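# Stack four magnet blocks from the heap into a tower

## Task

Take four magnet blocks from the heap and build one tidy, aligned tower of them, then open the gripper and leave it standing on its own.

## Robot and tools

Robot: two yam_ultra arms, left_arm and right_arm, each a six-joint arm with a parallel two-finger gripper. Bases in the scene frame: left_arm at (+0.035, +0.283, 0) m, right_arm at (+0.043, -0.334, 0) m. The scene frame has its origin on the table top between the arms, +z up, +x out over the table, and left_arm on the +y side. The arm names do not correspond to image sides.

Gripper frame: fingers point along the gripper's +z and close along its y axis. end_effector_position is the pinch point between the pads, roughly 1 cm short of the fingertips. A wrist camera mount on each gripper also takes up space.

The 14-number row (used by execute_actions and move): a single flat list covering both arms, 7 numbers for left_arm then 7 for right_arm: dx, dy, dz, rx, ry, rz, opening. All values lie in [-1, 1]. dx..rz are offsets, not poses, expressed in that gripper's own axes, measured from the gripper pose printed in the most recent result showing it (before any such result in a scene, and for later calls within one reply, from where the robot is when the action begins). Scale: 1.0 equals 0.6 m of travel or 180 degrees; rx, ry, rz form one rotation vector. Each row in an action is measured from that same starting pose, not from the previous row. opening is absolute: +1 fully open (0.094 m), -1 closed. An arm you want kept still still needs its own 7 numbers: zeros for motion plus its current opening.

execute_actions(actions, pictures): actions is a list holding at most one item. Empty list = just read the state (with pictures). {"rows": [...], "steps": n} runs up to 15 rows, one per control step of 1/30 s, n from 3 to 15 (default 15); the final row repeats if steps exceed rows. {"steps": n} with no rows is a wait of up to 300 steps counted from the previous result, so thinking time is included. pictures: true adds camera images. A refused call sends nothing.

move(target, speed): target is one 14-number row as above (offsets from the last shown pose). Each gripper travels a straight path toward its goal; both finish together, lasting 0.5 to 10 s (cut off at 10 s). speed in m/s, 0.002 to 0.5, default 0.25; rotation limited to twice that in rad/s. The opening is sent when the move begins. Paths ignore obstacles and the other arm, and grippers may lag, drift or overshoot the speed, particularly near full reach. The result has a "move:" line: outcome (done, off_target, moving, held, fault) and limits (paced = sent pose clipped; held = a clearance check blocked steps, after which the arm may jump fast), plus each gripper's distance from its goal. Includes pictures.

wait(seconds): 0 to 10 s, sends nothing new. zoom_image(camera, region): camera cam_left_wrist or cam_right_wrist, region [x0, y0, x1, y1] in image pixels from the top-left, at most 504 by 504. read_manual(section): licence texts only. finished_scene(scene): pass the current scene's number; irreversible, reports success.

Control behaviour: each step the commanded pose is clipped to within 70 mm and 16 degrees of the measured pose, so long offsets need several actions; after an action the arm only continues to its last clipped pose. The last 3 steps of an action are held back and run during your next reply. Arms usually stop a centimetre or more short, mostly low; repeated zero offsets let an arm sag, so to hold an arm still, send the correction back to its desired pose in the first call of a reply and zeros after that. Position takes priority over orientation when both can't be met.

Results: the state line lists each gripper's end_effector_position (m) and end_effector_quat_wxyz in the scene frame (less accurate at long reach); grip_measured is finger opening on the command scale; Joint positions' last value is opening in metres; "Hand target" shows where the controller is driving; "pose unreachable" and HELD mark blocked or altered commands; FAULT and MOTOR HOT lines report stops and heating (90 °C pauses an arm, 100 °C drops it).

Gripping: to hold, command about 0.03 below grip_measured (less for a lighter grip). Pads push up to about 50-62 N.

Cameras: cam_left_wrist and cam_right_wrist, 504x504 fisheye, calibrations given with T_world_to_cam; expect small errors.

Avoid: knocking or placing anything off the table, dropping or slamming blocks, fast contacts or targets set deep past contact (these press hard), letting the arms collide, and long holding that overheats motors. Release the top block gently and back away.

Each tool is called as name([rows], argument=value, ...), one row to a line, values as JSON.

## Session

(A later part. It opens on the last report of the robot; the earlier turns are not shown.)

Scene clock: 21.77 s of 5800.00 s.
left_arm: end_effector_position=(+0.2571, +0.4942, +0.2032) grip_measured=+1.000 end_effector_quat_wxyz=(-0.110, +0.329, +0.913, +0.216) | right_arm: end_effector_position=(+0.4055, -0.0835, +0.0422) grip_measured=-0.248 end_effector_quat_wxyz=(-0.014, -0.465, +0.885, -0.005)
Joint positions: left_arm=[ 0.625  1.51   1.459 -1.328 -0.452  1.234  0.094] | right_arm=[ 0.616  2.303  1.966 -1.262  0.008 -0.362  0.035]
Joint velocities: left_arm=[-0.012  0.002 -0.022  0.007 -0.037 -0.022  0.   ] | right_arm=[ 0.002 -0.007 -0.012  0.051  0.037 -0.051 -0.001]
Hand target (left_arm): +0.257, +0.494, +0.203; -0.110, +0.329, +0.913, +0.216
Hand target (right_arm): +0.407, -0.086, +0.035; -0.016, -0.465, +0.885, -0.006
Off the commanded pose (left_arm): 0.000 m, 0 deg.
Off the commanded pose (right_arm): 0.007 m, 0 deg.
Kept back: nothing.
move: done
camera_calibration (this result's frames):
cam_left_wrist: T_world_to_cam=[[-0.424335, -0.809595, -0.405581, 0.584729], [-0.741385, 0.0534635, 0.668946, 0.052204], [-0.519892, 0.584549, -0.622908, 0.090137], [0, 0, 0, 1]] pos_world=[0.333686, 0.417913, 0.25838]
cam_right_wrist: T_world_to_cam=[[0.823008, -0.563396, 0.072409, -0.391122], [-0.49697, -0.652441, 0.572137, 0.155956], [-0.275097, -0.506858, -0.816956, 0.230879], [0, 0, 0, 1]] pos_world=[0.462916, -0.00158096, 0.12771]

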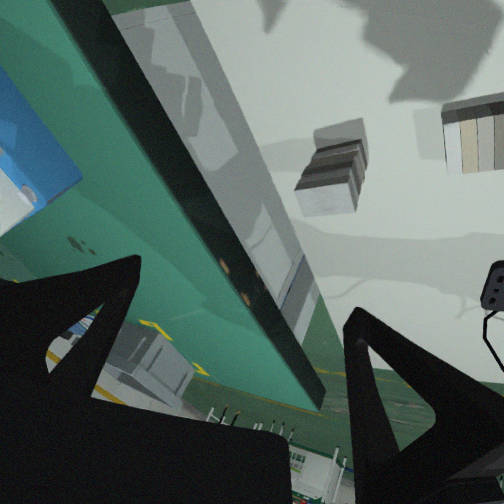

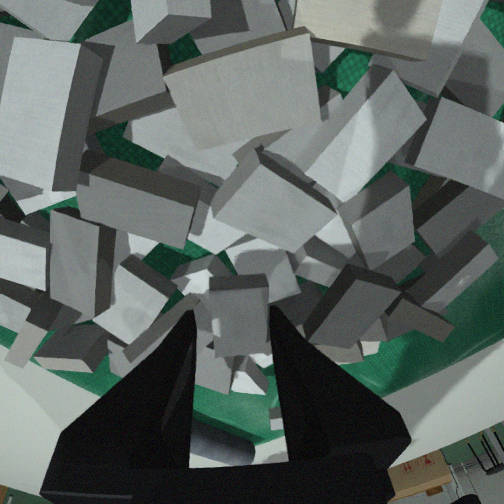

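move(target=[0,0,0,0,0,0,1,0,-0.004,0.018,0,0,0,-0.25], speed=0.08)

move(target=[0,0,0,0,0,0,1,0,0,0,0,0,0,-0.52])

move(target=[0,0,0,0,0,0,1,0,0,-0.08,0,0,0,-0.52], speed=0.15)

Scene clock: 22.70 s of 5800.00 s.
left_arm: end_effector_position=(+0.2571, +0.4942, +0.2032) grip_measured=+1.000 end_effector_quat_wxyz=(-0.110, +0.329, +0.913, +0.216) | right_arm: end_effector_position=(+0.4075, -0.0821, +0.0387) grip_measured=-0.248 end_effector_quat_wxyz=(-0.008, -0.465, +0.885, -0.005)
Joint positions: left_arm=[ 0.625  1.51   1.459 -1.328 -0.452  1.234  0.094] | right_arm=[ 0.616  2.303  1.952 -1.237  0.008 -0.362  0.035]
Joint velocities: left_arm=[-0.017  0.002 -0.012 -0.081 -0.037  0.022  0.   ] | right_arm=[-0.012  0.002 -0.012  0.037 -0.022  0.007 -0.001]
Hand target (left_arm): +0.257, +0.494, +0.203; -0.110, +0.329, +0.913, +0.216
Hand target (right_arm): +0.407, -0.085, +0.032; -0.014, -0.465, +0.885, -0.005
Off the commanded pose (left_arm): 0.000 m, 0 deg.
Off the commanded pose (right_arm): 0.008 m, 1 deg.
Kept back: nothing.
move: done
camera_calibration (this result's frames):
cam_left_wrist: T_world_to_cam=[[-0.424335, -0.809595, -0.405581, 0.584729], [-0.741385, 0.0534635, 0.668946, 0.052204], [-0.519892, 0.584549, -0.622908, 0.090137], [0, 0, 0, 1]] pos_world=[0.333686, 0.417913, 0.25838]
cam_right_wrist: T_world_to_cam=[[0.822332, -0.563865, 0.0763368, -0.391632], [-0.502133, -0.65602, 0.563472, 0.161974], [-0.267643, -0.501692, -0.822601, 0.226848], [0, 0, 0, 1]] pos_world=[0.464099, -0.000761588, 0.125233]

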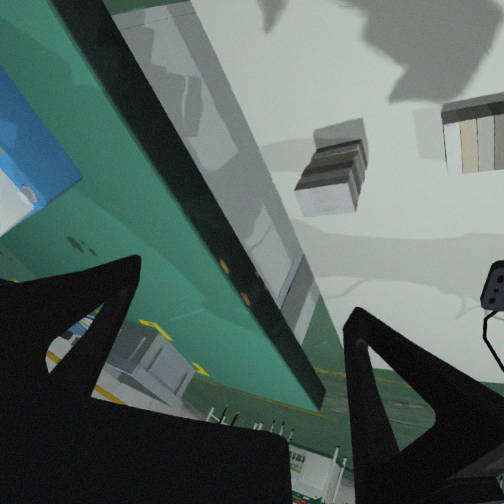

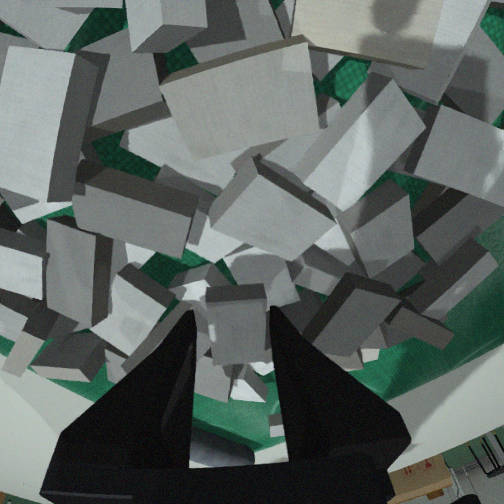

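Scene clock: 23.20 s of 5800.00 s.
left_arm: end_effector_position=(+0.2571, +0.4942, +0.2032) grip_measured=+1.000 end_effector_quat_wxyz=(-0.110, +0.329, +0.913, +0.216) | right_arm: end_effector_position=(+0.4076, -0.0823, +0.0387) grip_measured=-0.481 end_effector_quat_wxyz=(-0.008, -0.465, +0.885, -0.005)
Joint positions: left_arm=[ 0.625  1.51   1.459 -1.328 -0.452  1.234  0.094] | right_arm=[ 0.616  2.303  1.952 -1.237  0.009 -0.362  0.024]
Joint velocities: left_arm=[-0.007 -0.017  0.007  0.081  0.066 -0.007  0.   ] | right_arm=[ 0.012 -0.002 -0.002 -0.037 -0.022 -0.022 -0.   ]
Hand target (left_arm): +0.257, +0.494, +0.203; -0.110, +0.329, +0.913, +0.216
Hand target (right_arm): +0.407, -0.082, +0.039; -0.008, -0.465, +0.885, -0.005
Off the commanded pose (left_arm): 0.000 m, 0 deg.
Off the commanded pose (right_arm): 0.000 m, 0 deg.
Kept back: nothing.
move: done
camera_calibration (this result's frames):
cam_left_wrist: T_world_to_cam=[[-0.424335, -0.809595, -0.405581, 0.584729], [-0.741385, 0.0534635, 0.668946, 0.052204], [-0.519892, 0.584549, -0.622908, 0.090137], [0, 0, 0, 1]] pos_world=[0.333686, 0.417913, 0.25838]
cam_right_wrist: T_world_to_cam=[[0.822293, -0.563776, 0.0774031, -0.391841], [-0.502488, -0.6555, 0.563761, 0.162098], [-0.267097, -0.502471, -0.822303, 0.226498], [0, 0, 0, 1]] pos_world=[0.464157, -0.00084673, 0.125195]

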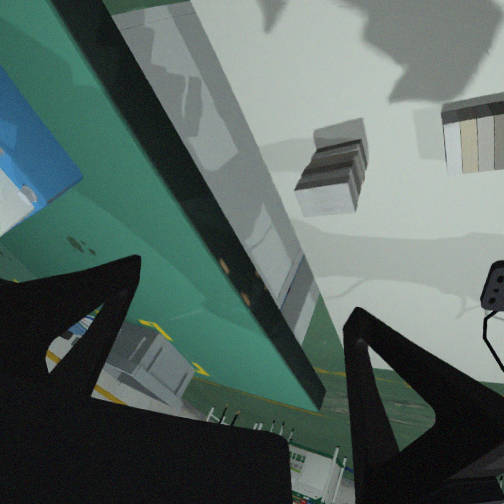

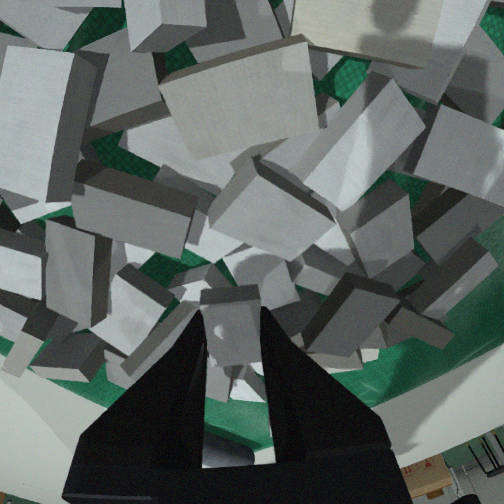

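Scene clock: 24.23 s of 5800.00 s.
left_arm: end_effector_position=(+0.2571, +0.4942, +0.2032) grip_measured=+1.000 end_effector_quat_wxyz=(-0.110, +0.329, +0.913, +0.216) | right_arm: end_effector_position=(+0.4034, -0.0852, +0.0777) grip_measured=-0.481 end_effector_quat_wxyz=(-0.021, -0.465, +0.885, -0.007)
Joint positions: left_arm=[ 0.625  1.51   1.459 -1.328 -0.452  1.234  0.094] | right_arm=[ 0.616  2.303  2.106 -1.417  0.009 -0.362  0.024]
Joint velocities: left_arm=[-0.002 -0.007 -0.017  0.037 -0.022 -0.066  0.   ] | right_arm=[ 0.002 -0.002 -0.002 -0.125  0.007  0.037  0.   ]
Hand target (left_arm): +0.257, +0.494, +0.203; -0.110, +0.329, +0.913, +0.216
Hand target (right_arm): +0.407, -0.081, +0.087; -0.008, -0.465, +0.885, -0.005
Off the commanded pose (left_arm): 0.000 m, 0 deg.
Off the commanded pose (right_arm): 0.011 m, 1 deg.
Kept back: nothing.
move: off_target (right_arm)
camera_calibration (this result's frames):
cam_left_wrist: T_world_to_cam=[[-0.424335, -0.809595, -0.405581, 0.584729], [-0.741385, 0.0534635, 0.668946, 0.052204], [-0.519892, 0.584549, -0.622908, 0.090137], [0, 0, 0, 1]] pos_world=[0.333686, 0.417913, 0.25838]
cam_right_wrist: T_world_to_cam=[[0.823845, -0.5627, 0.0681783, -0.392857], [-0.490252, -0.647019, 0.583969, 0.130284], [-0.284487, -0.514524, -0.808908, 0.260929], [0, 0, 0, 1]] pos_world=[0.461756, -0.00251094, 0.16177]

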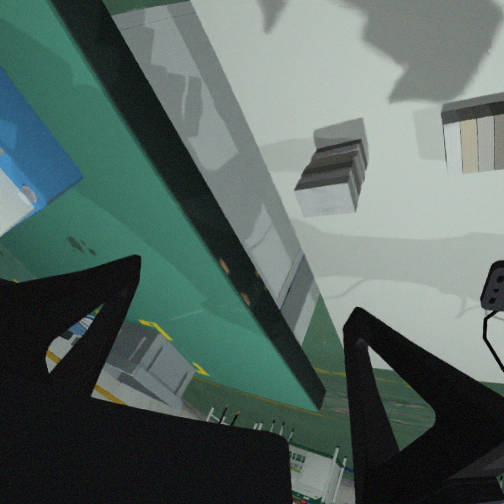

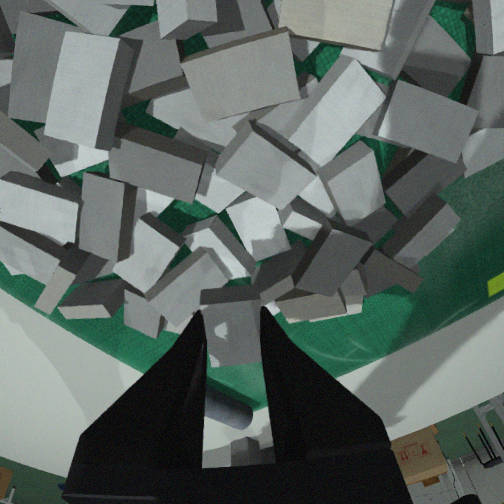

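move(target=[0,0,0,0,0,0,1,0.273,-0.085,0.01,0,0,0.482,-0.52], speed=0.4)

Scene clock: 27.00 s of 5800.00 s.
left_arm: end_effector_position=(+0.2571, +0.4942, +0.2032) grip_measured=+1.000 end_effector_quat_wxyz=(-0.110, +0.329, +0.913, +0.216) | right_arm: end_effector_position=(+0.3489, -0.2442, +0.0711) grip_measured=-0.481 end_effector_quat_wxyz=(-0.025, +0.262, +0.964, -0.020)
Joint positions: left_arm=[ 0.625  1.51   1.459 -1.328 -0.452  1.234  0.094] | right_arm=[ 0.298  1.831  1.373 -1.175  0.009  0.819  0.024]
Joint velocities: left_arm=[-0.017  0.002 -0.012 -0.051 -0.066 -0.007  0.   ] | right_arm=[-0.017  0.012 -0.007  0.081 -0.037 -0.007  0.   ]
Hand target (left_arm): +0.257, +0.494, +0.203; -0.110, +0.329, +0.913, +0.216
Hand target (right_arm): +0.351, -0.247, +0.077; -0.010, +0.270, +0.963, -0.016
Off the commanded pose (left_arm): 0.000 m, 0 deg.
Off the commanded pose (right_arm): 0.010 m, 2 deg.
Kept back: nothing.
move: done
camera_calibration (this result's frames):
cam_left_wrist: T_world_to_cam=[[-0.424335, -0.809595, -0.405581, 0.584729], [-0.741385, 0.0534635, 0.668946, 0.052204], [-0.519892, 0.584549, -0.622908, 0.090137], [0, 0, 0, 1]] pos_world=[0.333686, 0.417913, 0.25838]
cam_right_wrist: T_world_to_cam=[[-0.498783, -0.857354, 0.12712, -0.0517122], [-0.666912, 0.473319, 0.575498, 0.340349], [-0.553574, 0.202271, -0.807863, 0.42714], [0, 0, 0, 1]] pos_world=[0.437643, -0.291827, 0.155774]

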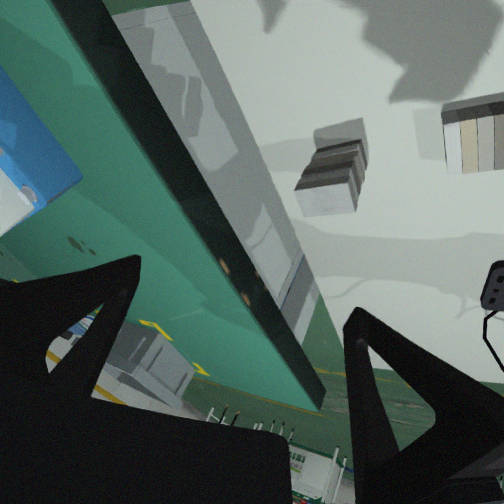

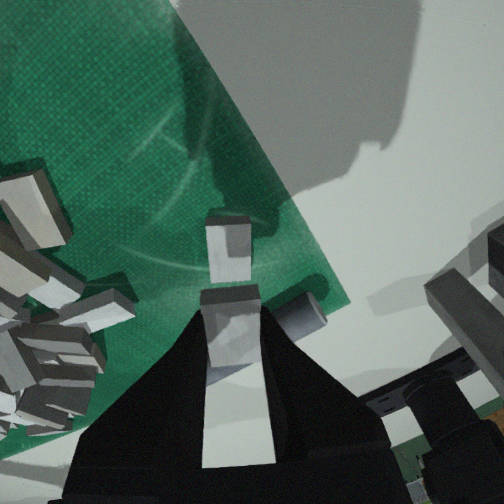

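move(target=[0,0,0,0,0,0,1,-0.009,-0.006,0.058,-0.017,-0.012,0.006,-0.52], speed=0.15)

Scene clock: 28.27 s of 5800.00 s.
left_arm: end_effector_position=(+0.2571, +0.4942, +0.2032) grip_measured=+1.000 end_effector_quat_wxyz=(-0.110, +0.329, +0.913, +0.216) | right_arm: end_effector_position=(+0.3474, -0.2495, +0.0311) grip_measured=-0.481 end_effector_quat_wxyz=(-0.010, +0.269, +0.963, -0.008)
Joint positions: left_arm=[ 0.625  1.51   1.459 -1.328 -0.452  1.234  0.094] | right_arm=[ 0.28   1.831  1.208 -0.973  0.004  0.815  0.024]
Joint velocities: left_arm=[ 0.007  0.002  0.007  0.022 -0.051  0.037  0.   ] | right_arm=[-0.017 -0.012 -0.012 -0.022 -0.007 -0.007  0.001]
Hand target (left_arm): +0.257, +0.494, +0.203; -0.110, +0.329, +0.913, +0.216
Hand target (right_arm): +0.350, -0.251, +0.036; +0.001, +0.271, +0.963, +0.000
Off the commanded pose (left_arm): 0.000 m, 0 deg.
Off the commanded pose (right_arm): 0.006 m, 2 deg.
Kept back: nothing.
move: done
camera_calibration (this result's frames):
cam_left_wrist: T_world_to_cam=[[-0.424335, -0.809595, -0.405581, 0.584729], [-0.741385, 0.0534635, 0.668946, 0.052204], [-0.519892, 0.584549, -0.622908, 0.090137], [0, 0, 0, 1]] pos_world=[0.333686, 0.417913, 0.25838]
cam_right_wrist: T_world_to_cam=[[-0.514934, -0.851797, 0.096363, -0.0439535], [-0.679913, 0.474293, 0.559254, 0.370142], [-0.522075, 0.22246, -0.823377, 0.389651], [0, 0, 0, 1]] pos_world=[0.432458, -0.299677, 0.118062]

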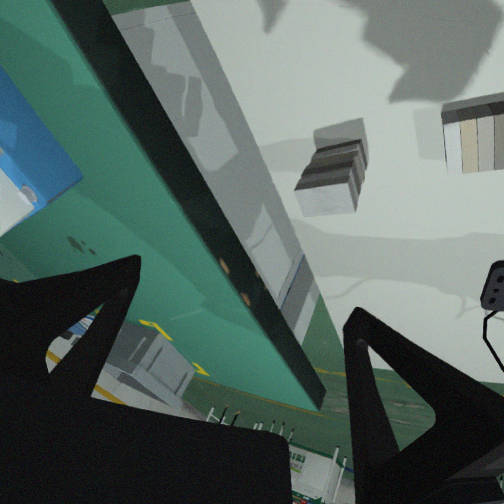

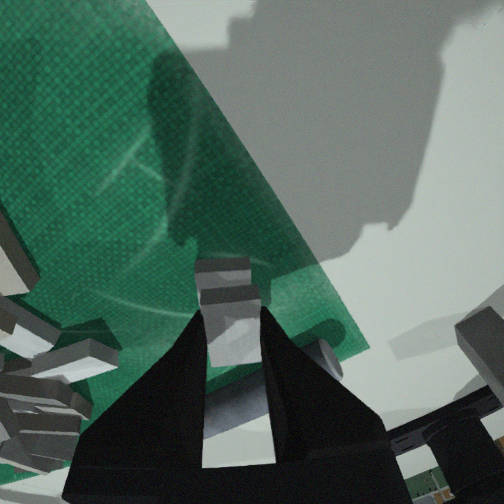

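Need +y ~3 mm, −x ~4 mm.

move(target=[0,0,0,0,0,0,1,-0.014,0.011,-0.004,0,0,0,-0.52], speed=0.08)

Scene clock: 29.20 s of 5800.00 s.
left_arm: end_effector_position=(+0.2571, +0.4942, +0.2032) grip_measured=+1.000 end_effector_quat_wxyz=(-0.110, +0.329, +0.913, +0.216) | right_arm: end_effector_position=(+0.3503, -0.2487, +0.0281) grip_measured=-0.481 end_effector_quat_wxyz=(-0.017, +0.269, +0.963, -0.012)
Joint positions: left_arm=[ 0.625  1.51   1.459 -1.328 -0.452  1.234  0.094] | right_arm=[ 0.28   1.86   1.233 -0.984  0.004  0.815  0.024]
Joint velocities: left_arm=[-0.002 -0.007 -0.017  0.051 -0.007 -0.022  0.   ] | right_arm=[-0.002  0.002 -0.002 -0.081 -0.051 -0.007  0.   ]
Hand target (left_arm): +0.257, +0.494, +0.203; -0.110, +0.329, +0.913, +0.216
Hand target (right_arm): +0.358, -0.248, +0.034; -0.010, +0.269, +0.963, -0.008
Off the commanded pose (left_arm): 0.000 m, 0 deg.
Off the commanded pose (right_arm): 0.009 m, 1 deg.
Kept back: nothing.
move: done
camera_calibration (this result's frames):
cam_left_wrist: T_world_to_cam=[[-0.424335, -0.809595, -0.405581, 0.584729], [-0.741385, 0.0534635, 0.668946, 0.052204], [-0.519892, 0.584549, -0.622908, 0.090137], [0, 0, 0, 1]] pos_world=[0.333686, 0.417913, 0.25838]
cam_right_wrist: T_world_to_cam=[[-0.513396, -0.851371, 0.107667, -0.0422098], [-0.671421, 0.476644, 0.567455, 0.370819], [-0.534433, 0.21904, -0.816335, 0.3918], [0, 0, 0, 1]] pos_world=[0.436696, -0.298504, 0.113962]

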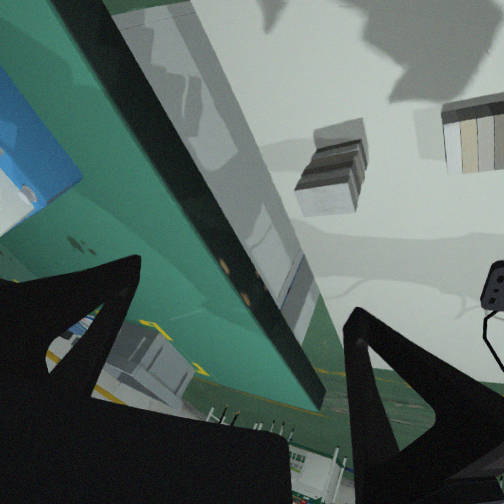

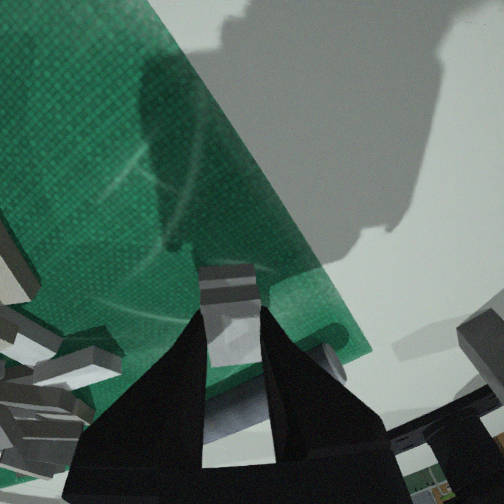

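move(target=[0,0,0,0,0,0,1,-0.01,0.006,0.004,0,0,0,-0.52], speed=0.08)

zoom_image(camera="cam_right_wrist", region=[160,230,310,380])

Scene clock: 30.13 s of 5800.00 s.
left_arm: end_effector_position=(+0.2571, +0.4942, +0.2032) grip_measured=+1.000 end_effector_quat_wxyz=(-0.110, +0.329, +0.913, +0.216) | right_arm: end_effector_position=(+0.3495, -0.2489, +0.0260) grip_measured=-0.480 end_effector_quat_wxyz=(-0.020, +0.269, +0.963, -0.014)
Joint positions: left_arm=[ 0.625  1.51   1.459 -1.328 -0.452  1.234  0.094] | right_arm=[ 0.28   1.868  1.233 -0.985  0.004  0.815  0.024]
Joint velocities: left_arm=[ 0.002 -0.007  0.007  0.051  0.066 -0.022  0.   ] | right_arm=[ 0.007 -0.017 -0.017 -0.007  0.051  0.095  0.   ]
Hand target (left_arm): +0.257, +0.494, +0.203; -0.110, +0.329, +0.913, +0.216
Hand target (right_arm): +0.357, -0.249, +0.026; -0.016, +0.269, +0.963, -0.012
Off the commanded pose (left_arm): 0.000 m, 0 deg.
Off the commanded pose (right_arm): 0.008 m, 0 deg.
Kept back: nothing.
move: done
camera_calibration (this result's frames):
cam_left_wrist: T_world_to_cam=[[-0.424335, -0.809595, -0.405581, 0.584729], [-0.741385, 0.0534635, 0.668946, 0.052204], [-0.519892, 0.584549, -0.622908, 0.090137], [0, 0, 0, 1]] pos_world=[0.333686, 0.417913, 0.25838]
cam_right_wrist: T_world_to_cam=[[-0.512542, -0.851135, 0.113446, -0.0429846], [-0.667023, 0.477861, 0.571602, 0.370254], [-0.540722, 0.217299, -0.812651, 0.391322], [0, 0, 0, 1]] pos_world=[0.436533, -0.298549, 0.111247]

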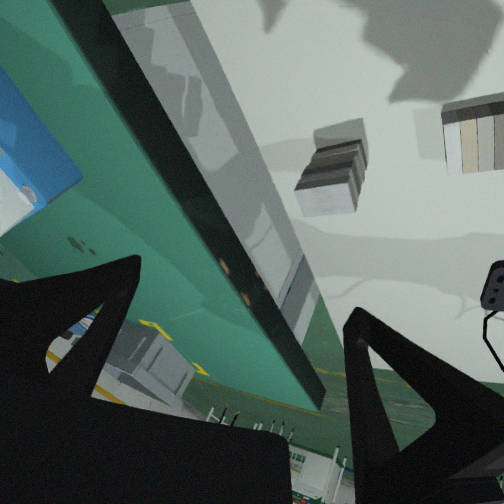

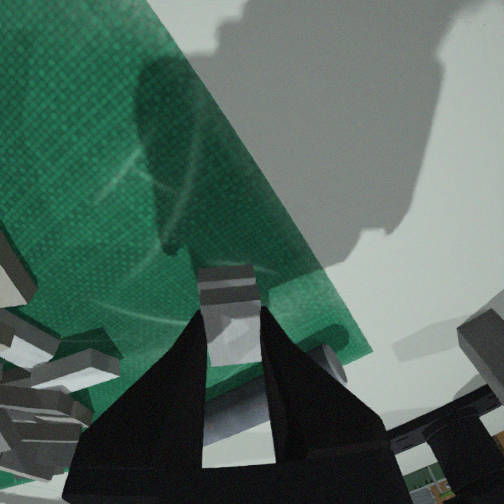

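Region (160, 230, 310, 380) of cam_right_wrist's 504x504 image, scaled by 3.360, with more detail than that image has.

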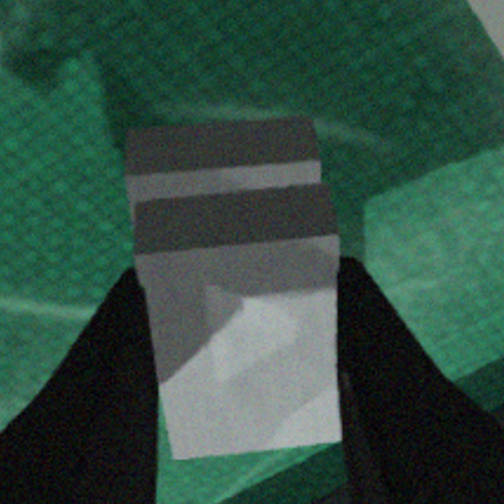

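move(target=[0,0,0,0,0,0,1,-0.016,0.008,-0.002,-0.012,-0.014,0,-0.52], speed=0.08)

zoom_image(camera="cam_right_wrist", region=[160,230,310,380])

Scene clock: 31.07 s of 5800.00 s.
left_arm: end_effector_position=(+0.2571, +0.4942, +0.2032) grip_measured=+1.000 end_effector_quat_wxyz=(-0.110, +0.329, +0.913, +0.216) | right_arm: end_effector_position=(+0.3499, -0.2488, +0.0259) grip_measured=-0.480 end_effector_quat_wxyz=(-0.019, +0.269, +0.963, -0.014)
Joint positions: left_arm=[ 0.625  1.51   1.459 -1.328 -0.452  1.234  0.094] | right_arm=[ 0.28   1.868  1.233 -0.984  0.004  0.815  0.024]
Joint velocities: left_arm=[ 0.002  0.007  0.002 -0.007 -0.007 -0.051  0.   ] | right_arm=[ 0.002  0.007 -0.002  0.051  0.022 -0.007 -0.   ]
Hand target (left_arm): +0.257, +0.494, +0.203; -0.110, +0.329, +0.913, +0.216
Hand target (right_arm): +0.360, -0.250, +0.027; +0.006, +0.269, +0.963, -0.003
Off the commanded pose (left_arm): 0.000 m, 0 deg.
Off the commanded pose (right_arm): 0.010 m, 3 deg.
Kept back: nothing.
move: off_target (right_arm)
camera_calibration (this result's frames):
cam_left_wrist: T_world_to_cam=[[-0.424335, -0.809595, -0.405581, 0.584729], [-0.741385, 0.0534635, 0.668946, 0.052204], [-0.519892, 0.584549, -0.622908, 0.090137], [0, 0, 0, 1]] pos_world=[0.333686, 0.417913, 0.25838]
cam_right_wrist: T_world_to_cam=[[-0.512708, -0.851181, 0.112346, -0.0426341], [-0.667863, 0.477628, 0.570815, 0.370716], [-0.539526, 0.21763, -0.813356, 0.391165], [0, 0, 0, 1]] pos_world=[0.436773, -0.298483, 0.111336]

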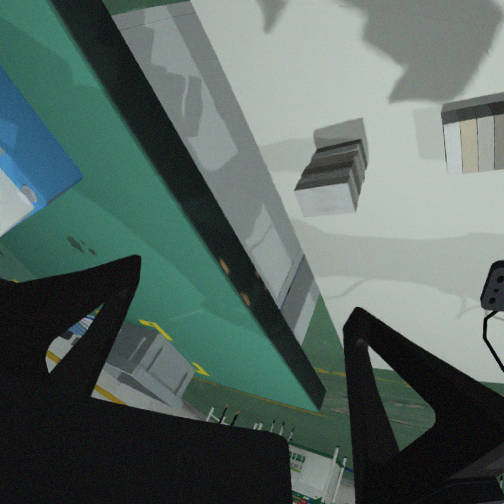

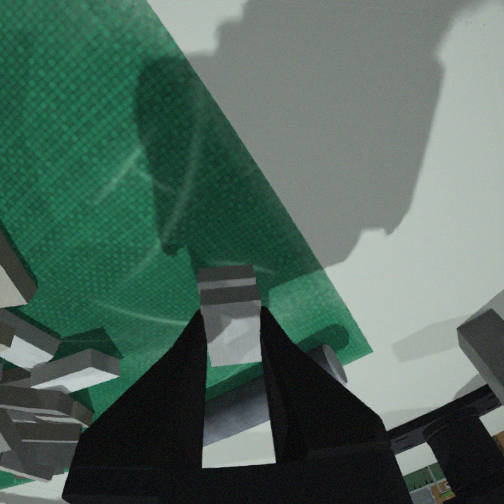

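Region (160, 230, 310, 380) of cam_right_wrist's 504x504 image, scaled by 3.360, with more detail than that image has.

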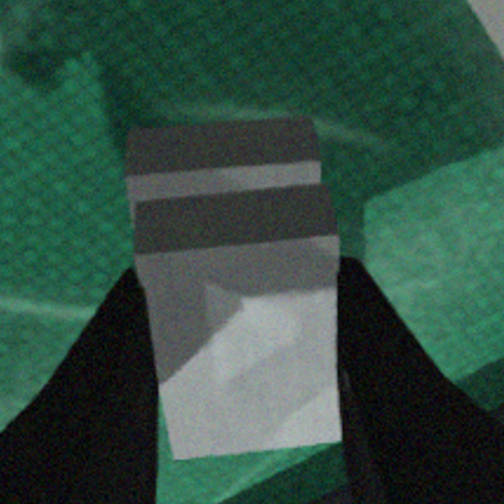

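move(target=[0,0,0,0,0,0,1,0,0,0,0,0,0,0.15])

move(target=[0,0,0,0,0,0,1,-0.005,0.005,-0.045,-0.01,-0.012,0,0.15])

move(target=[0,0,0,0,0,0,1,0,0,-0.01,0,0,-0.5,0.15], speed=0.5)

Scene clock: 32.00 s of 5800.00 s.
left_arm: end_effector_position=(+0.2571, +0.4942, +0.2032) grip_measured=+1.000 end_effector_quat_wxyz=(-0.110, +0.329, +0.913, +0.216) | right_arm: end_effector_position=(+0.3495, -0.2489, +0.0260) grip_measured=+0.148 end_effector_quat_wxyz=(-0.020, +0.269, +0.963, -0.014)
Joint positions: left_arm=[ 0.625  1.51   1.459 -1.328 -0.452  1.234  0.094] | right_arm=[ 0.28   1.868  1.233 -0.985  0.004  0.815  0.054]
Joint velocities: left_arm=[-0.002 -0.017  0.002  0.037 -0.066 -0.066  0.   ] | right_arm=[ 0.007  0.012 -0.007 -0.066  0.022 -0.007  0.001]
Hand target (left_arm): +0.257, +0.494, +0.203; -0.110, +0.329, +0.913, +0.216
Hand target (right_arm): +0.350, -0.249, +0.026; -0.019, +0.269, +0.963, -0.014
Off the commanded pose (left_arm): 0.000 m, 0 deg.
Off the commanded pose (right_arm): 0.000 m, 0 deg.
Kept back: nothing.
move: done
camera_calibration (this result's frames):
cam_left_wrist: T_world_to_cam=[[-0.424335, -0.809595, -0.405581, 0.584729], [-0.741385, 0.0534635, 0.668946, 0.052204], [-0.519892, 0.584549, -0.622908, 0.090137], [0, 0, 0, 1]] pos_world=[0.333686, 0.417913, 0.25838]
cam_right_wrist: T_world_to_cam=[[-0.512217, -0.851332, 0.113434, -0.043147], [-0.667202, 0.477596, 0.571615, 0.37025], [-0.54081, 0.217107, -0.812643, 0.391305], [0, 0, 0, 1]] pos_world=[0.436552, -0.298518, 0.111246]

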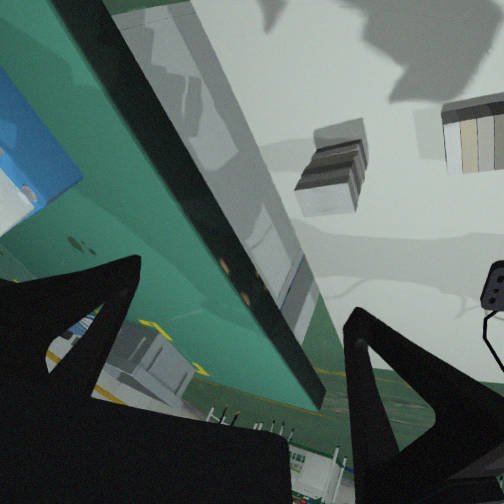

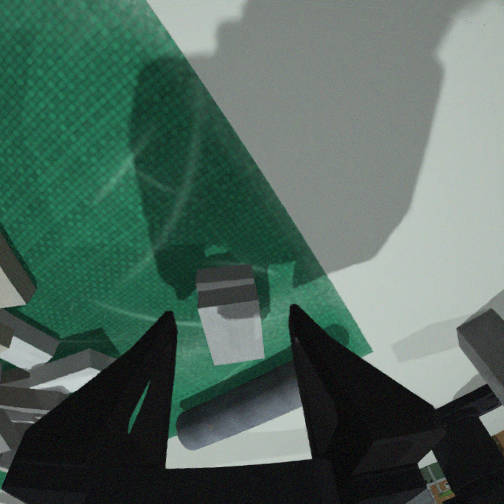

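Scene clock: 32.77 s of 5800.00 s.
left_arm: end_effector_position=(+0.2571, +0.4942, +0.2032) grip_measured=+1.000 end_effector_quat_wxyz=(-0.110, +0.329, +0.913, +0.216) | right_arm: end_effector_position=(+0.3438, -0.2505, +0.0380) grip_measured=+0.148 end_effector_quat_wxyz=(-0.019, +0.269, +0.963, -0.014)
Joint positions: left_arm=[ 0.625  1.51   1.459 -1.328 -0.452  1.234  0.094] | right_arm=[ 0.28   1.828  1.233 -1.022  0.004  0.815  0.054]
Joint velocities: left_arm=[ 0.002 -0.007 -0.002 -0.022 -0.022 -0.022  0.   ] | right_arm=[-0.022 -0.017 -0.002  0.007  0.037 -0.051  0.001]
Hand target (left_arm): +0.257, +0.494, +0.203; -0.110, +0.329, +0.913, +0.216
Hand target (right_arm): +0.354, -0.247, +0.052; +0.002, +0.269, +0.963, -0.004
Off the commanded pose (left_arm): 0.000 m, 0 deg.
Off the commanded pose (right_arm): 0.019 m, 3 deg.
Kept back: nothing.
move: off_target (right_arm)
camera_calibration (this result's frames):
cam_left_wrist: T_world_to_cam=[[-0.424335, -0.809595, -0.405581, 0.584729], [-0.741385, 0.0534635, 0.668946, 0.052204], [-0.519892, 0.584549, -0.622908, 0.090137], [0, 0, 0, 1]] pos_world=[0.333686, 0.417913, 0.25838]
cam_right_wrist: T_world_to_cam=[[-0.512425, -0.851389, 0.11206, -0.0486361], [-0.668252, 0.477306, 0.57063, 0.360667], [-0.539315, 0.217521, -0.813526, 0.397989], [0, 0, 0, 1]] pos_world=[0.430735, -0.300128, 0.123416]

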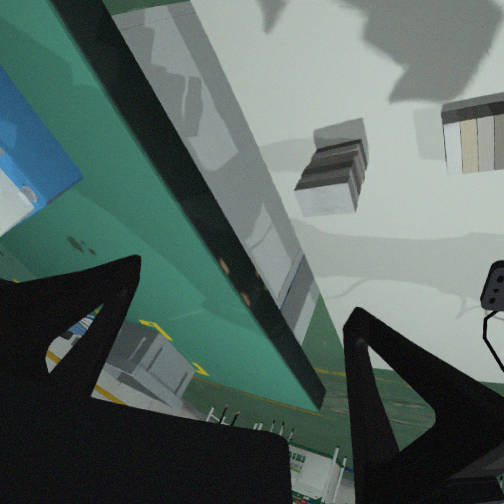

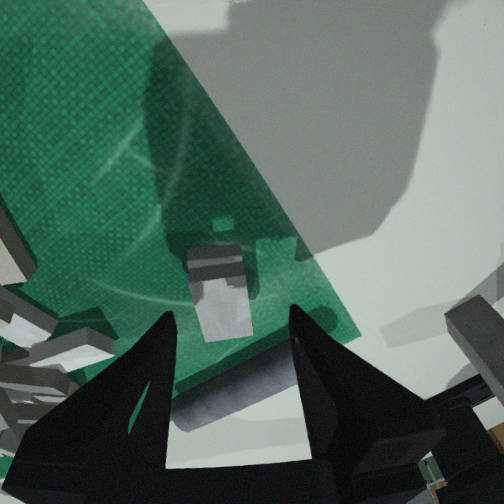

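Scene clock: 35.10 s of 5800.00 s.
left_arm: end_effector_position=(+0.2571, +0.4942, +0.2032) grip_measured=+1.000 end_effector_quat_wxyz=(-0.110, +0.329, +0.913, +0.216) | right_arm: end_effector_position=(+0.3400, -0.2516, +0.0382) grip_measured=+0.148 end_effector_quat_wxyz=(-0.031, -0.486, +0.873, +0.006)
Joint positions: left_arm=[ 0.625  1.51   1.459 -1.328 -0.452  1.234  0.094] | right_arm=[ 0.28   1.828  1.233 -1.039  0.004 -0.746  0.054]
Joint velocities: left_arm=[-0.002  0.007 -0.002 -0.066 -0.051 -0.007  0.   ] | right_arm=[ 0.007  0.007  0.012 -0.037  0.007 -0.007  0.   ]
Hand target (left_arm): +0.257, +0.494, +0.203; -0.110, +0.329, +0.913, +0.216
Hand target (right_arm): +0.344, -0.250, +0.044; -0.023, -0.491, +0.871, +0.004
Off the commanded pose (left_arm): 0.000 m, 0 deg.
Off the commanded pose (right_arm): 0.007 m, 1 deg.
Kept back: nothing.
move: done
camera_calibration (this result's frames):
cam_left_wrist: T_world_to_cam=[[-0.424335, -0.809595, -0.405581, 0.584729], [-0.741385, 0.0534635, 0.668946, 0.052204], [-0.519892, 0.584549, -0.622908, 0.090137], [0, 0, 0, 1]] pos_world=[0.333686, 0.417913, 0.25838]
cam_right_wrist: T_world_to_cam=[[0.851136, -0.523769, 0.0351245, -0.429794], [-0.440857, -0.676871, 0.589483, -0.00991076], [-0.284978, -0.517216, -0.807016, 0.124769], [0, 0, 0, 1]] pos_world=[0.397001, -0.167289, 0.121629]

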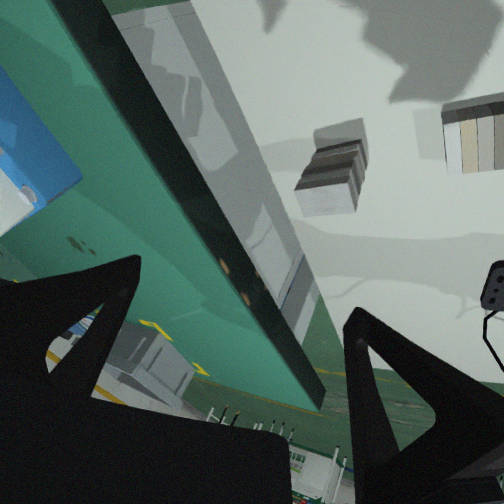

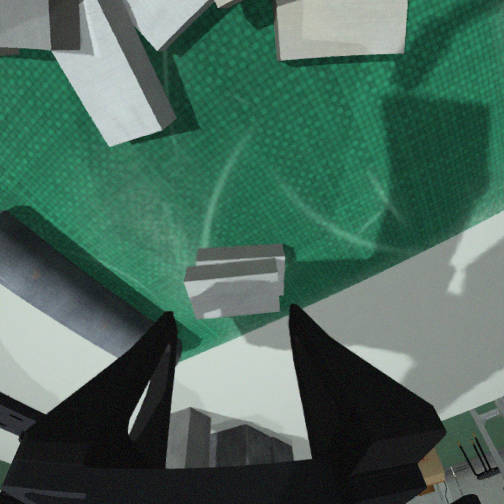

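move(target=[0,0,0,0,0,0,1,-0.02,-0.008,0.036,0.012,-0.015,0,0.15], speed=0.12)

execute_actions([
  {"rows":[[0,0,0,0,0,0,1,0,0,0,0,0,0,0.08],[0,0,0,0,0,0,1,0,0,0,0,0,0,0.04],[0,0,0,0,0,0,1,0,0,0,0,0,0,0.01],[0,0,0,0,0,0,1,0,0,0,0,0,0,-0.02],[0,0,0,0,0,0,1,0,0,0,0,0,0,-0.04],[0,0,0,0,0,0,1,0,0,0,0,0,0,-0.06],[0,0,0,0,0,0,1,0,0,0,0,0,0,-0.08],[0,0,0,0,0,0,1,0,0,0,0,0,0,-0.1],[0,0,0,0,0,0,1,0,0,0,0,0,0,-0.12],[0,0,0,0,0,0,1,0,0,0,0,0,0,-0.14],[0,0,0,0,0,0,1,0,0,0,0,0,0,-0.165]],"steps":15},
])

wait(seconds=0.2)

Scene clock: 36.23 s of 5800.00 s.
left_arm: end_effector_position=(+0.2571, +0.4942, +0.2032) grip_measured=+1.000 end_effector_quat_wxyz=(-0.110, +0.329, +0.913, +0.216) | right_arm: end_effector_position=(+0.3501, -0.2488, +0.0195) grip_measured=+0.148 end_effector_quat_wxyz=(-0.004, -0.485, +0.874, -0.001)
Joint positions: left_arm=[ 0.625  1.51   1.459 -1.328 -0.452  1.234  0.094] | right_arm=[ 0.28   1.842  1.173 -0.908  0.004 -0.743  0.054]
Joint velocities: left_arm=[-0.002 -0.012  0.007 -0.037 -0.007 -0.022  0.   ] | right_arm=[-0.002 -0.012 -0.002 -0.037  0.022 -0.037  0.001]
Hand target (left_arm): +0.257, +0.494, +0.203; -0.110, +0.329, +0.913, +0.216
Hand target (right_arm): +0.349, -0.245, +0.016; -0.002, -0.487, +0.874, +0.000
Off the commanded pose (left_arm): 0.000 m, 0 deg.
Off the commanded pose (right_arm): 0.006 m, 0 deg.
Kept back: nothing.
move: done
camera_calibration (this result's frames):
cam_left_wrist: T_world_to_cam=[[-0.424335, -0.809595, -0.405581, 0.584729], [-0.741385, 0.0534635, 0.668946, 0.052204], [-0.519892, 0.584549, -0.622908, 0.090137], [0, 0, 0, 1]] pos_world=[0.333686, 0.417913, 0.25838]
cam_right_wrist: T_world_to_cam=[[0.846776, -0.526848, 0.0734924, -0.436261], [-0.473822, -0.684216, 0.554383, 0.017873], [-0.241791, -0.504261, -0.82901, 0.102518], [0, 0, 0, 1]] pos_world=[0.402672, -0.165919, 0.107142]

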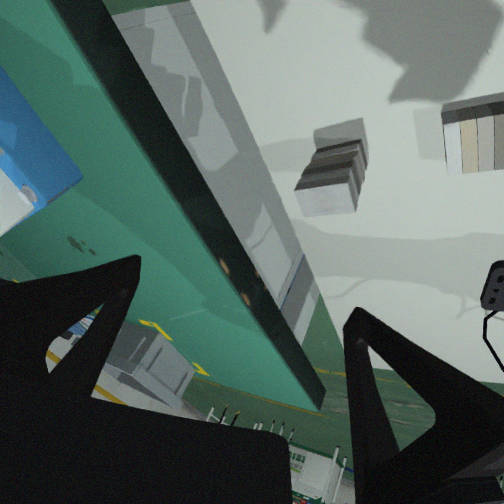

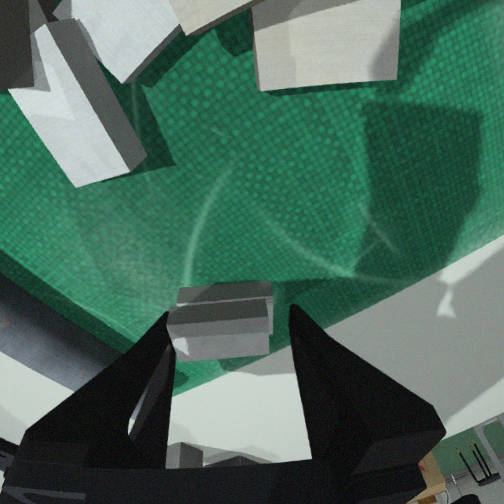

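Scene clock: 36.63 s of 5800.00 s.
left_arm: end_effector_position=(+0.2571, +0.4942, +0.2032) grip_measured=+1.000 end_effector_quat_wxyz=(-0.110, +0.329, +0.913, +0.216) | right_arm: end_effector_position=(+0.3501, -0.2488, +0.0195) grip_measured=-0.124 end_effector_quat_wxyz=(-0.004, -0.485, +0.874, -0.001)
Joint positions: left_arm=[ 0.625  1.51   1.459 -1.328 -0.452  1.234  0.094] | right_arm=[ 0.28   1.842  1.173 -0.908  0.004 -0.743  0.041]
Joint velocities: left_arm=[ 0.007 -0.022  0.012  0.007 -0.051  0.022  0.   ] | right_arm=[-0.002  0.012 -0.012  0.051  0.051 -0.125  0.   ]
Steps of this call (steps 1 to 12: the first 12 steps of this action). Readings (end_effector_position):
1: left_arm (+0.2571, +0.4942, +0.2032) | right_arm (+0.3501, -0.2488, +0.0195)
2: left_arm (+0.2571, +0.4942, +0.2032) | right_arm (+0.3501, -0.2488, +0.0195)
4: left_arm (+0.2571, +0.4942, +0.2032) | right_arm (+0.3501, -0.2488, +0.0195)
8: left_arm (+0.2571, +0.4942, +0.2032) | right_arm (+0.3501, -0.2488, +0.0195)
12: the state above

Scene clock: 36.93 s of 5800.00 s.
left_arm: end_effector_position=(+0.2571, +0.4942, +0.2032) grip_measured=+1.000 end_effector_quat_wxyz=(-0.110, +0.329, +0.913, +0.216) | right_arm: end_effector_position=(+0.3501, -0.2488, +0.0195) grip_measured=-0.124 end_effector_quat_wxyz=(-0.004, -0.485, +0.874, -0.001)
Joint positions: left_arm=[ 0.625  1.51   1.459 -1.328 -0.452  1.234  0.094] | right_arm=[ 0.28   1.842  1.173 -0.908  0.004 -0.743  0.041]
Joint velocities: left_arm=[ 0.002 -0.017 -0.017  0.051 -0.007  0.007  0.   ] | right_arm=[-0.012 -0.007 -0.012 -0.037 -0.037  0.022 -0.001]
Hand target (left_arm): +0.257, +0.494, +0.203; -0.110, +0.329, +0.913, +0.216
Hand target (right_arm): +0.350, -0.249, +0.019; -0.004, -0.485, +0.874, -0.001
Off the commanded pose (left_arm): 0.000 m, 0 deg.
Off the commanded pose (right_arm): 0.000 m, 0 deg.
Kept back: nothing.
Steps of this call (steps 1 to 3: the last 3 steps of your previous action; steps 4 to 9: nothing new was sent). Readings (end_effector_position):
1: left_arm (+0.2571, +0.4942, +0.2032) | right_arm (+0.3501, -0.2488, +0.0195)
2: left_arm (+0.2571, +0.4942, +0.2032) | right_arm (+0.3501, -0.2488, +0.0195)
4: left_arm (+0.2571, +0.4942, +0.2032) | right_arm (+0.3501, -0.2488, +0.0195)
8: left_arm (+0.2571, +0.4942, +0.2032) | right_arm (+0.3501, -0.2488, +0.0195)
9: the state above
camera_calibration (this result's frames):
cam_left_wrist: T_world_to_cam=[[-0.424335, -0.809595, -0.405581, 0.584729], [-0.741385, 0.0534635, 0.668946, 0.052204], [-0.519892, 0.584549, -0.622908, 0.090137], [0, 0, 0, 1]] pos_world=[0.333686, 0.417913, 0.25838]
cam_right_wrist: T_world_to_cam=[[0.846776, -0.526848, 0.0734924, -0.436261], [-0.473822, -0.684216, 0.554383, 0.017873], [-0.241791, -0.504261, -0.82901, 0.102518], [0, 0, 0, 1]] pos_world=[0.402672, -0.165919, 0.107142]

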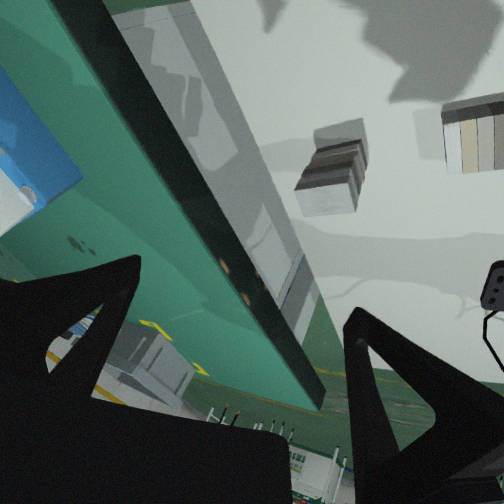

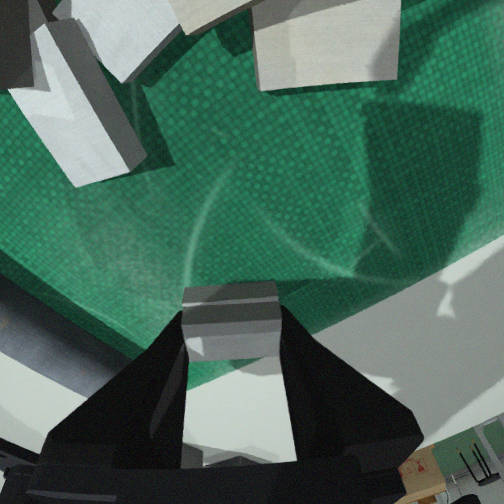

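move(target=[0,0,0,0,0,0,1,0,0,0,0,0,0,0])

move(target=[0,0,0,0,0,0,1,0,0,-0.055,0,0,0,0])

move(target=[0,0,0,0,0,0,1,-0.136,0.07,-0.005,0.005,-0.01,-0.065,-0.2])

Scene clock: 37.93 s of 5800.00 s.
left_arm: end_effector_position=(+0.2571, +0.4942, +0.2032) grip_measured=+1.000 end_effector_quat_wxyz=(-0.110, +0.329, +0.913, +0.216) | right_arm: end_effector_position=(+0.3501, -0.2488, +0.0195) grip_measured=-0.002 end_effector_quat_wxyz=(-0.004, -0.485, +0.874, -0.001)
Joint positions: left_arm=[ 0.625  1.51   1.459 -1.328 -0.452  1.234  0.094] | right_arm=[ 0.28   1.842  1.173 -0.908  0.004 -0.743  0.047]
Joint velocities: left_arm=[ 0.002 -0.007  0.002 -0.022 -0.037  0.007  0.   ] | right_arm=[-0.007 -0.002 -0.012 -0.007 -0.007  0.007 -0.001]
Hand target (left_arm): +0.257, +0.494, +0.203; -0.110, +0.329, +0.913, +0.216
Hand target (right_arm): +0.350, -0.249, +0.019; -0.004, -0.485, +0.874, -0.001
Off the commanded pose (left_arm): 0.000 m, 0 deg.
Off the commanded pose (right_arm): 0.000 m, 0 deg.
Kept back: nothing.
move: done
camera_calibration (this result's frames):
cam_left_wrist: T_world_to_cam=[[-0.424335, -0.809595, -0.405581, 0.584729], [-0.741385, 0.0534635, 0.668946, 0.052204], [-0.519892, 0.584549, -0.622908, 0.090137], [0, 0, 0, 1]] pos_world=[0.333686, 0.417913, 0.25838]
cam_right_wrist: T_world_to_cam=[[0.846776, -0.526848, 0.0734924, -0.436261], [-0.473822, -0.684216, 0.554383, 0.017873], [-0.241791, -0.504261, -0.82901, 0.102518], [0, 0, 0, 1]] pos_world=[0.402672, -0.165919, 0.107142]

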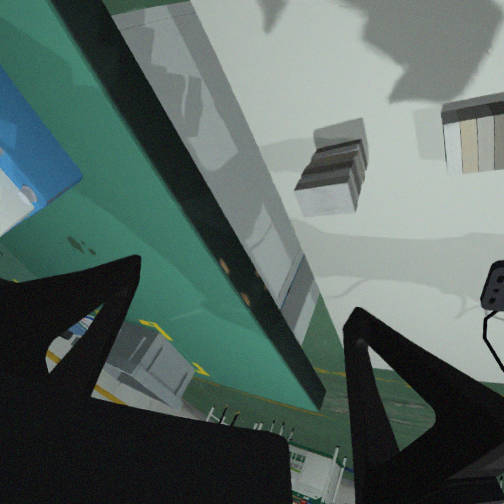

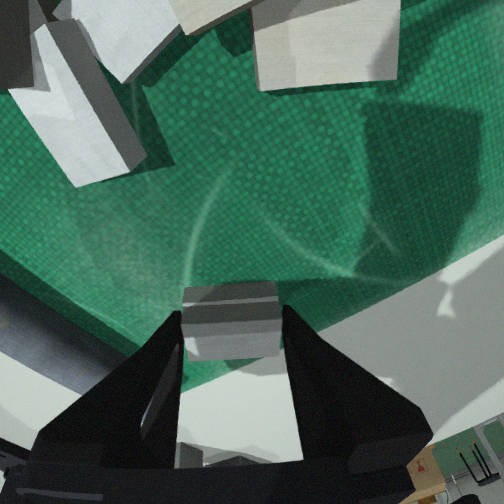

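Scene clock: 38.90 s of 5800.00 s.
left_arm: end_effector_position=(+0.2571, +0.4942, +0.2032) grip_measured=+1.000 end_effector_quat_wxyz=(-0.110, +0.329, +0.913, +0.216) | right_arm: end_effector_position=(+0.3423, -0.2509, +0.0406) grip_measured=-0.002 end_effector_quat_wxyz=(-0.022, -0.485, +0.874, +0.003)
Joint positions: left_arm=[ 0.625  1.51   1.459 -1.328 -0.452  1.234  0.094] | right_arm=[ 0.28   1.816  1.228 -1.027  0.004 -0.743  0.047]
Joint velocities: left_arm=[-0.022 -0.017  0.022  0.051 -0.051  0.051  0.   ] | right_arm=[ 0.002 -0.007  0.007 -0.11   0.022  0.051 -0.001]
Hand target (left_arm): +0.257, +0.494, +0.203; -0.110, +0.329, +0.913, +0.216
Hand target (right_arm): +0.350, -0.248, +0.052; -0.004, -0.485, +0.874, -0.001
Off the commanded pose (left_arm): 0.000 m, 0 deg.
Off the commanded pose (right_arm): 0.015 m, 2 deg.
Kept back: nothing.
move: off_target (right_arm)
camera_calibration (this result's frames):
cam_left_wrist: T_world_to_cam=[[-0.424335, -0.809595, -0.405581, 0.584729], [-0.741385, 0.0534635, 0.668946, 0.052204], [-0.519892, 0.584549, -0.622908, 0.090137], [0, 0, 0, 1]] pos_world=[0.333686, 0.417913, 0.25838]
cam_right_wrist: T_world_to_cam=[[0.848951, -0.526246, 0.0484503, -0.431905], [-0.453634, -0.678628, 0.57765, -0.00544517], [-0.271106, -0.512375, -0.814846, 0.124424], [0, 0, 0, 1]] pos_world=[0.397928, -0.167232, 0.125458]

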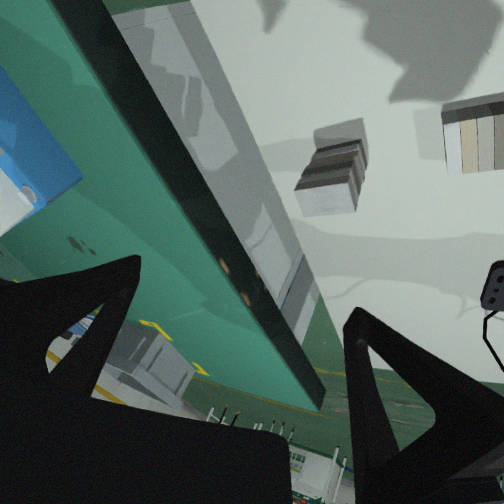

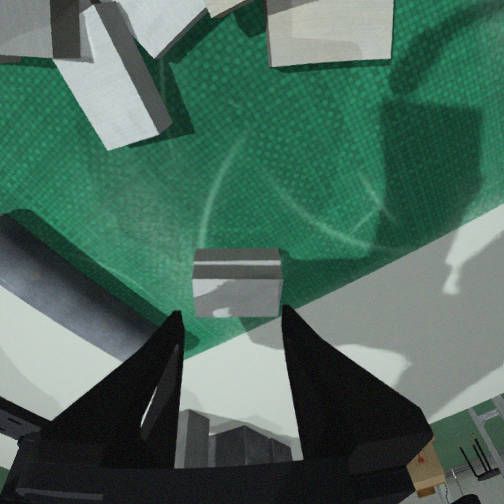

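Scene clock: 39.70 s of 5800.00 s.
left_arm: end_effector_position=(+0.2571, +0.4942, +0.2032) grip_measured=+1.000 end_effector_quat_wxyz=(-0.110, +0.329, +0.913, +0.216) | right_arm: end_effector_position=(+0.3451, -0.1661, +0.0363) grip_measured=-0.198 end_effector_quat_wxyz=(-0.014, -0.575, +0.818, +0.000)
Joint positions: left_arm=[ 0.625  1.51   1.459 -1.328 -0.452  1.234  0.094] | right_arm=[ 0.516  1.932  1.366 -1.032  0.002 -0.72   0.038]
Joint velocities: left_arm=[-0.007 -0.007  0.002  0.007  0.066 -0.007  0.   ] | right_arm=[ 0.007 -0.002  0.002 -0.022 -0.007 -0.022 -0.001]
Hand target (left_arm): +0.257, +0.494, +0.203; -0.110, +0.329, +0.913, +0.216
Hand target (right_arm): +0.350, -0.161, +0.041; -0.006, -0.572, +0.820, +0.005
Off the commanded pose (left_arm): 0.000 m, 0 deg.
Off the commanded pose (right_arm): 0.010 m, 1 deg.
Kept back: nothing.
move: done
camera_calibration (this result's frames):
cam_left_wrist: T_world_to_cam=[[-0.424335, -0.809595, -0.405581, 0.584729], [-0.741385, 0.0534635, 0.668946, 0.052204], [-0.519892, 0.584549, -0.622908, 0.090137], [0, 0, 0, 1]] pos_world=[0.333686, 0.417913, 0.25838]
cam_right_wrist: T_world_to_cam=[[0.940081, -0.335858, 0.0587071, -0.389635], [-0.308274, -0.763732, 0.567169, -0.00806788], [-0.145652, -0.551283, -0.821506, 0.11569], [0, 0, 0, 1]] pos_world=[0.380652, -0.0732459, 0.12249]

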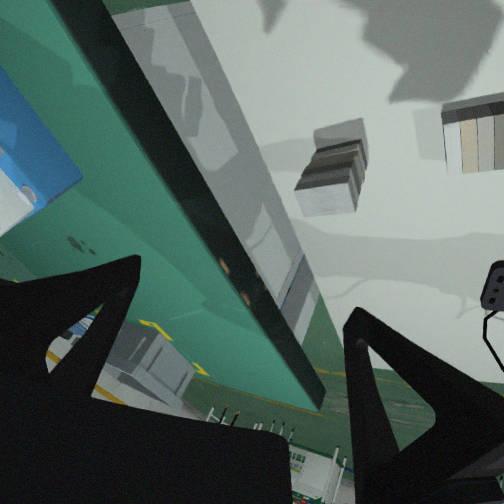

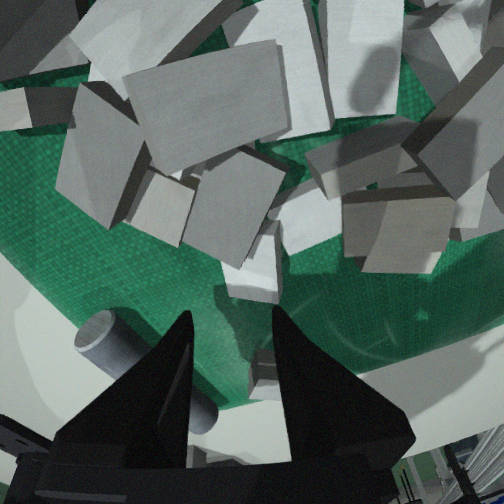

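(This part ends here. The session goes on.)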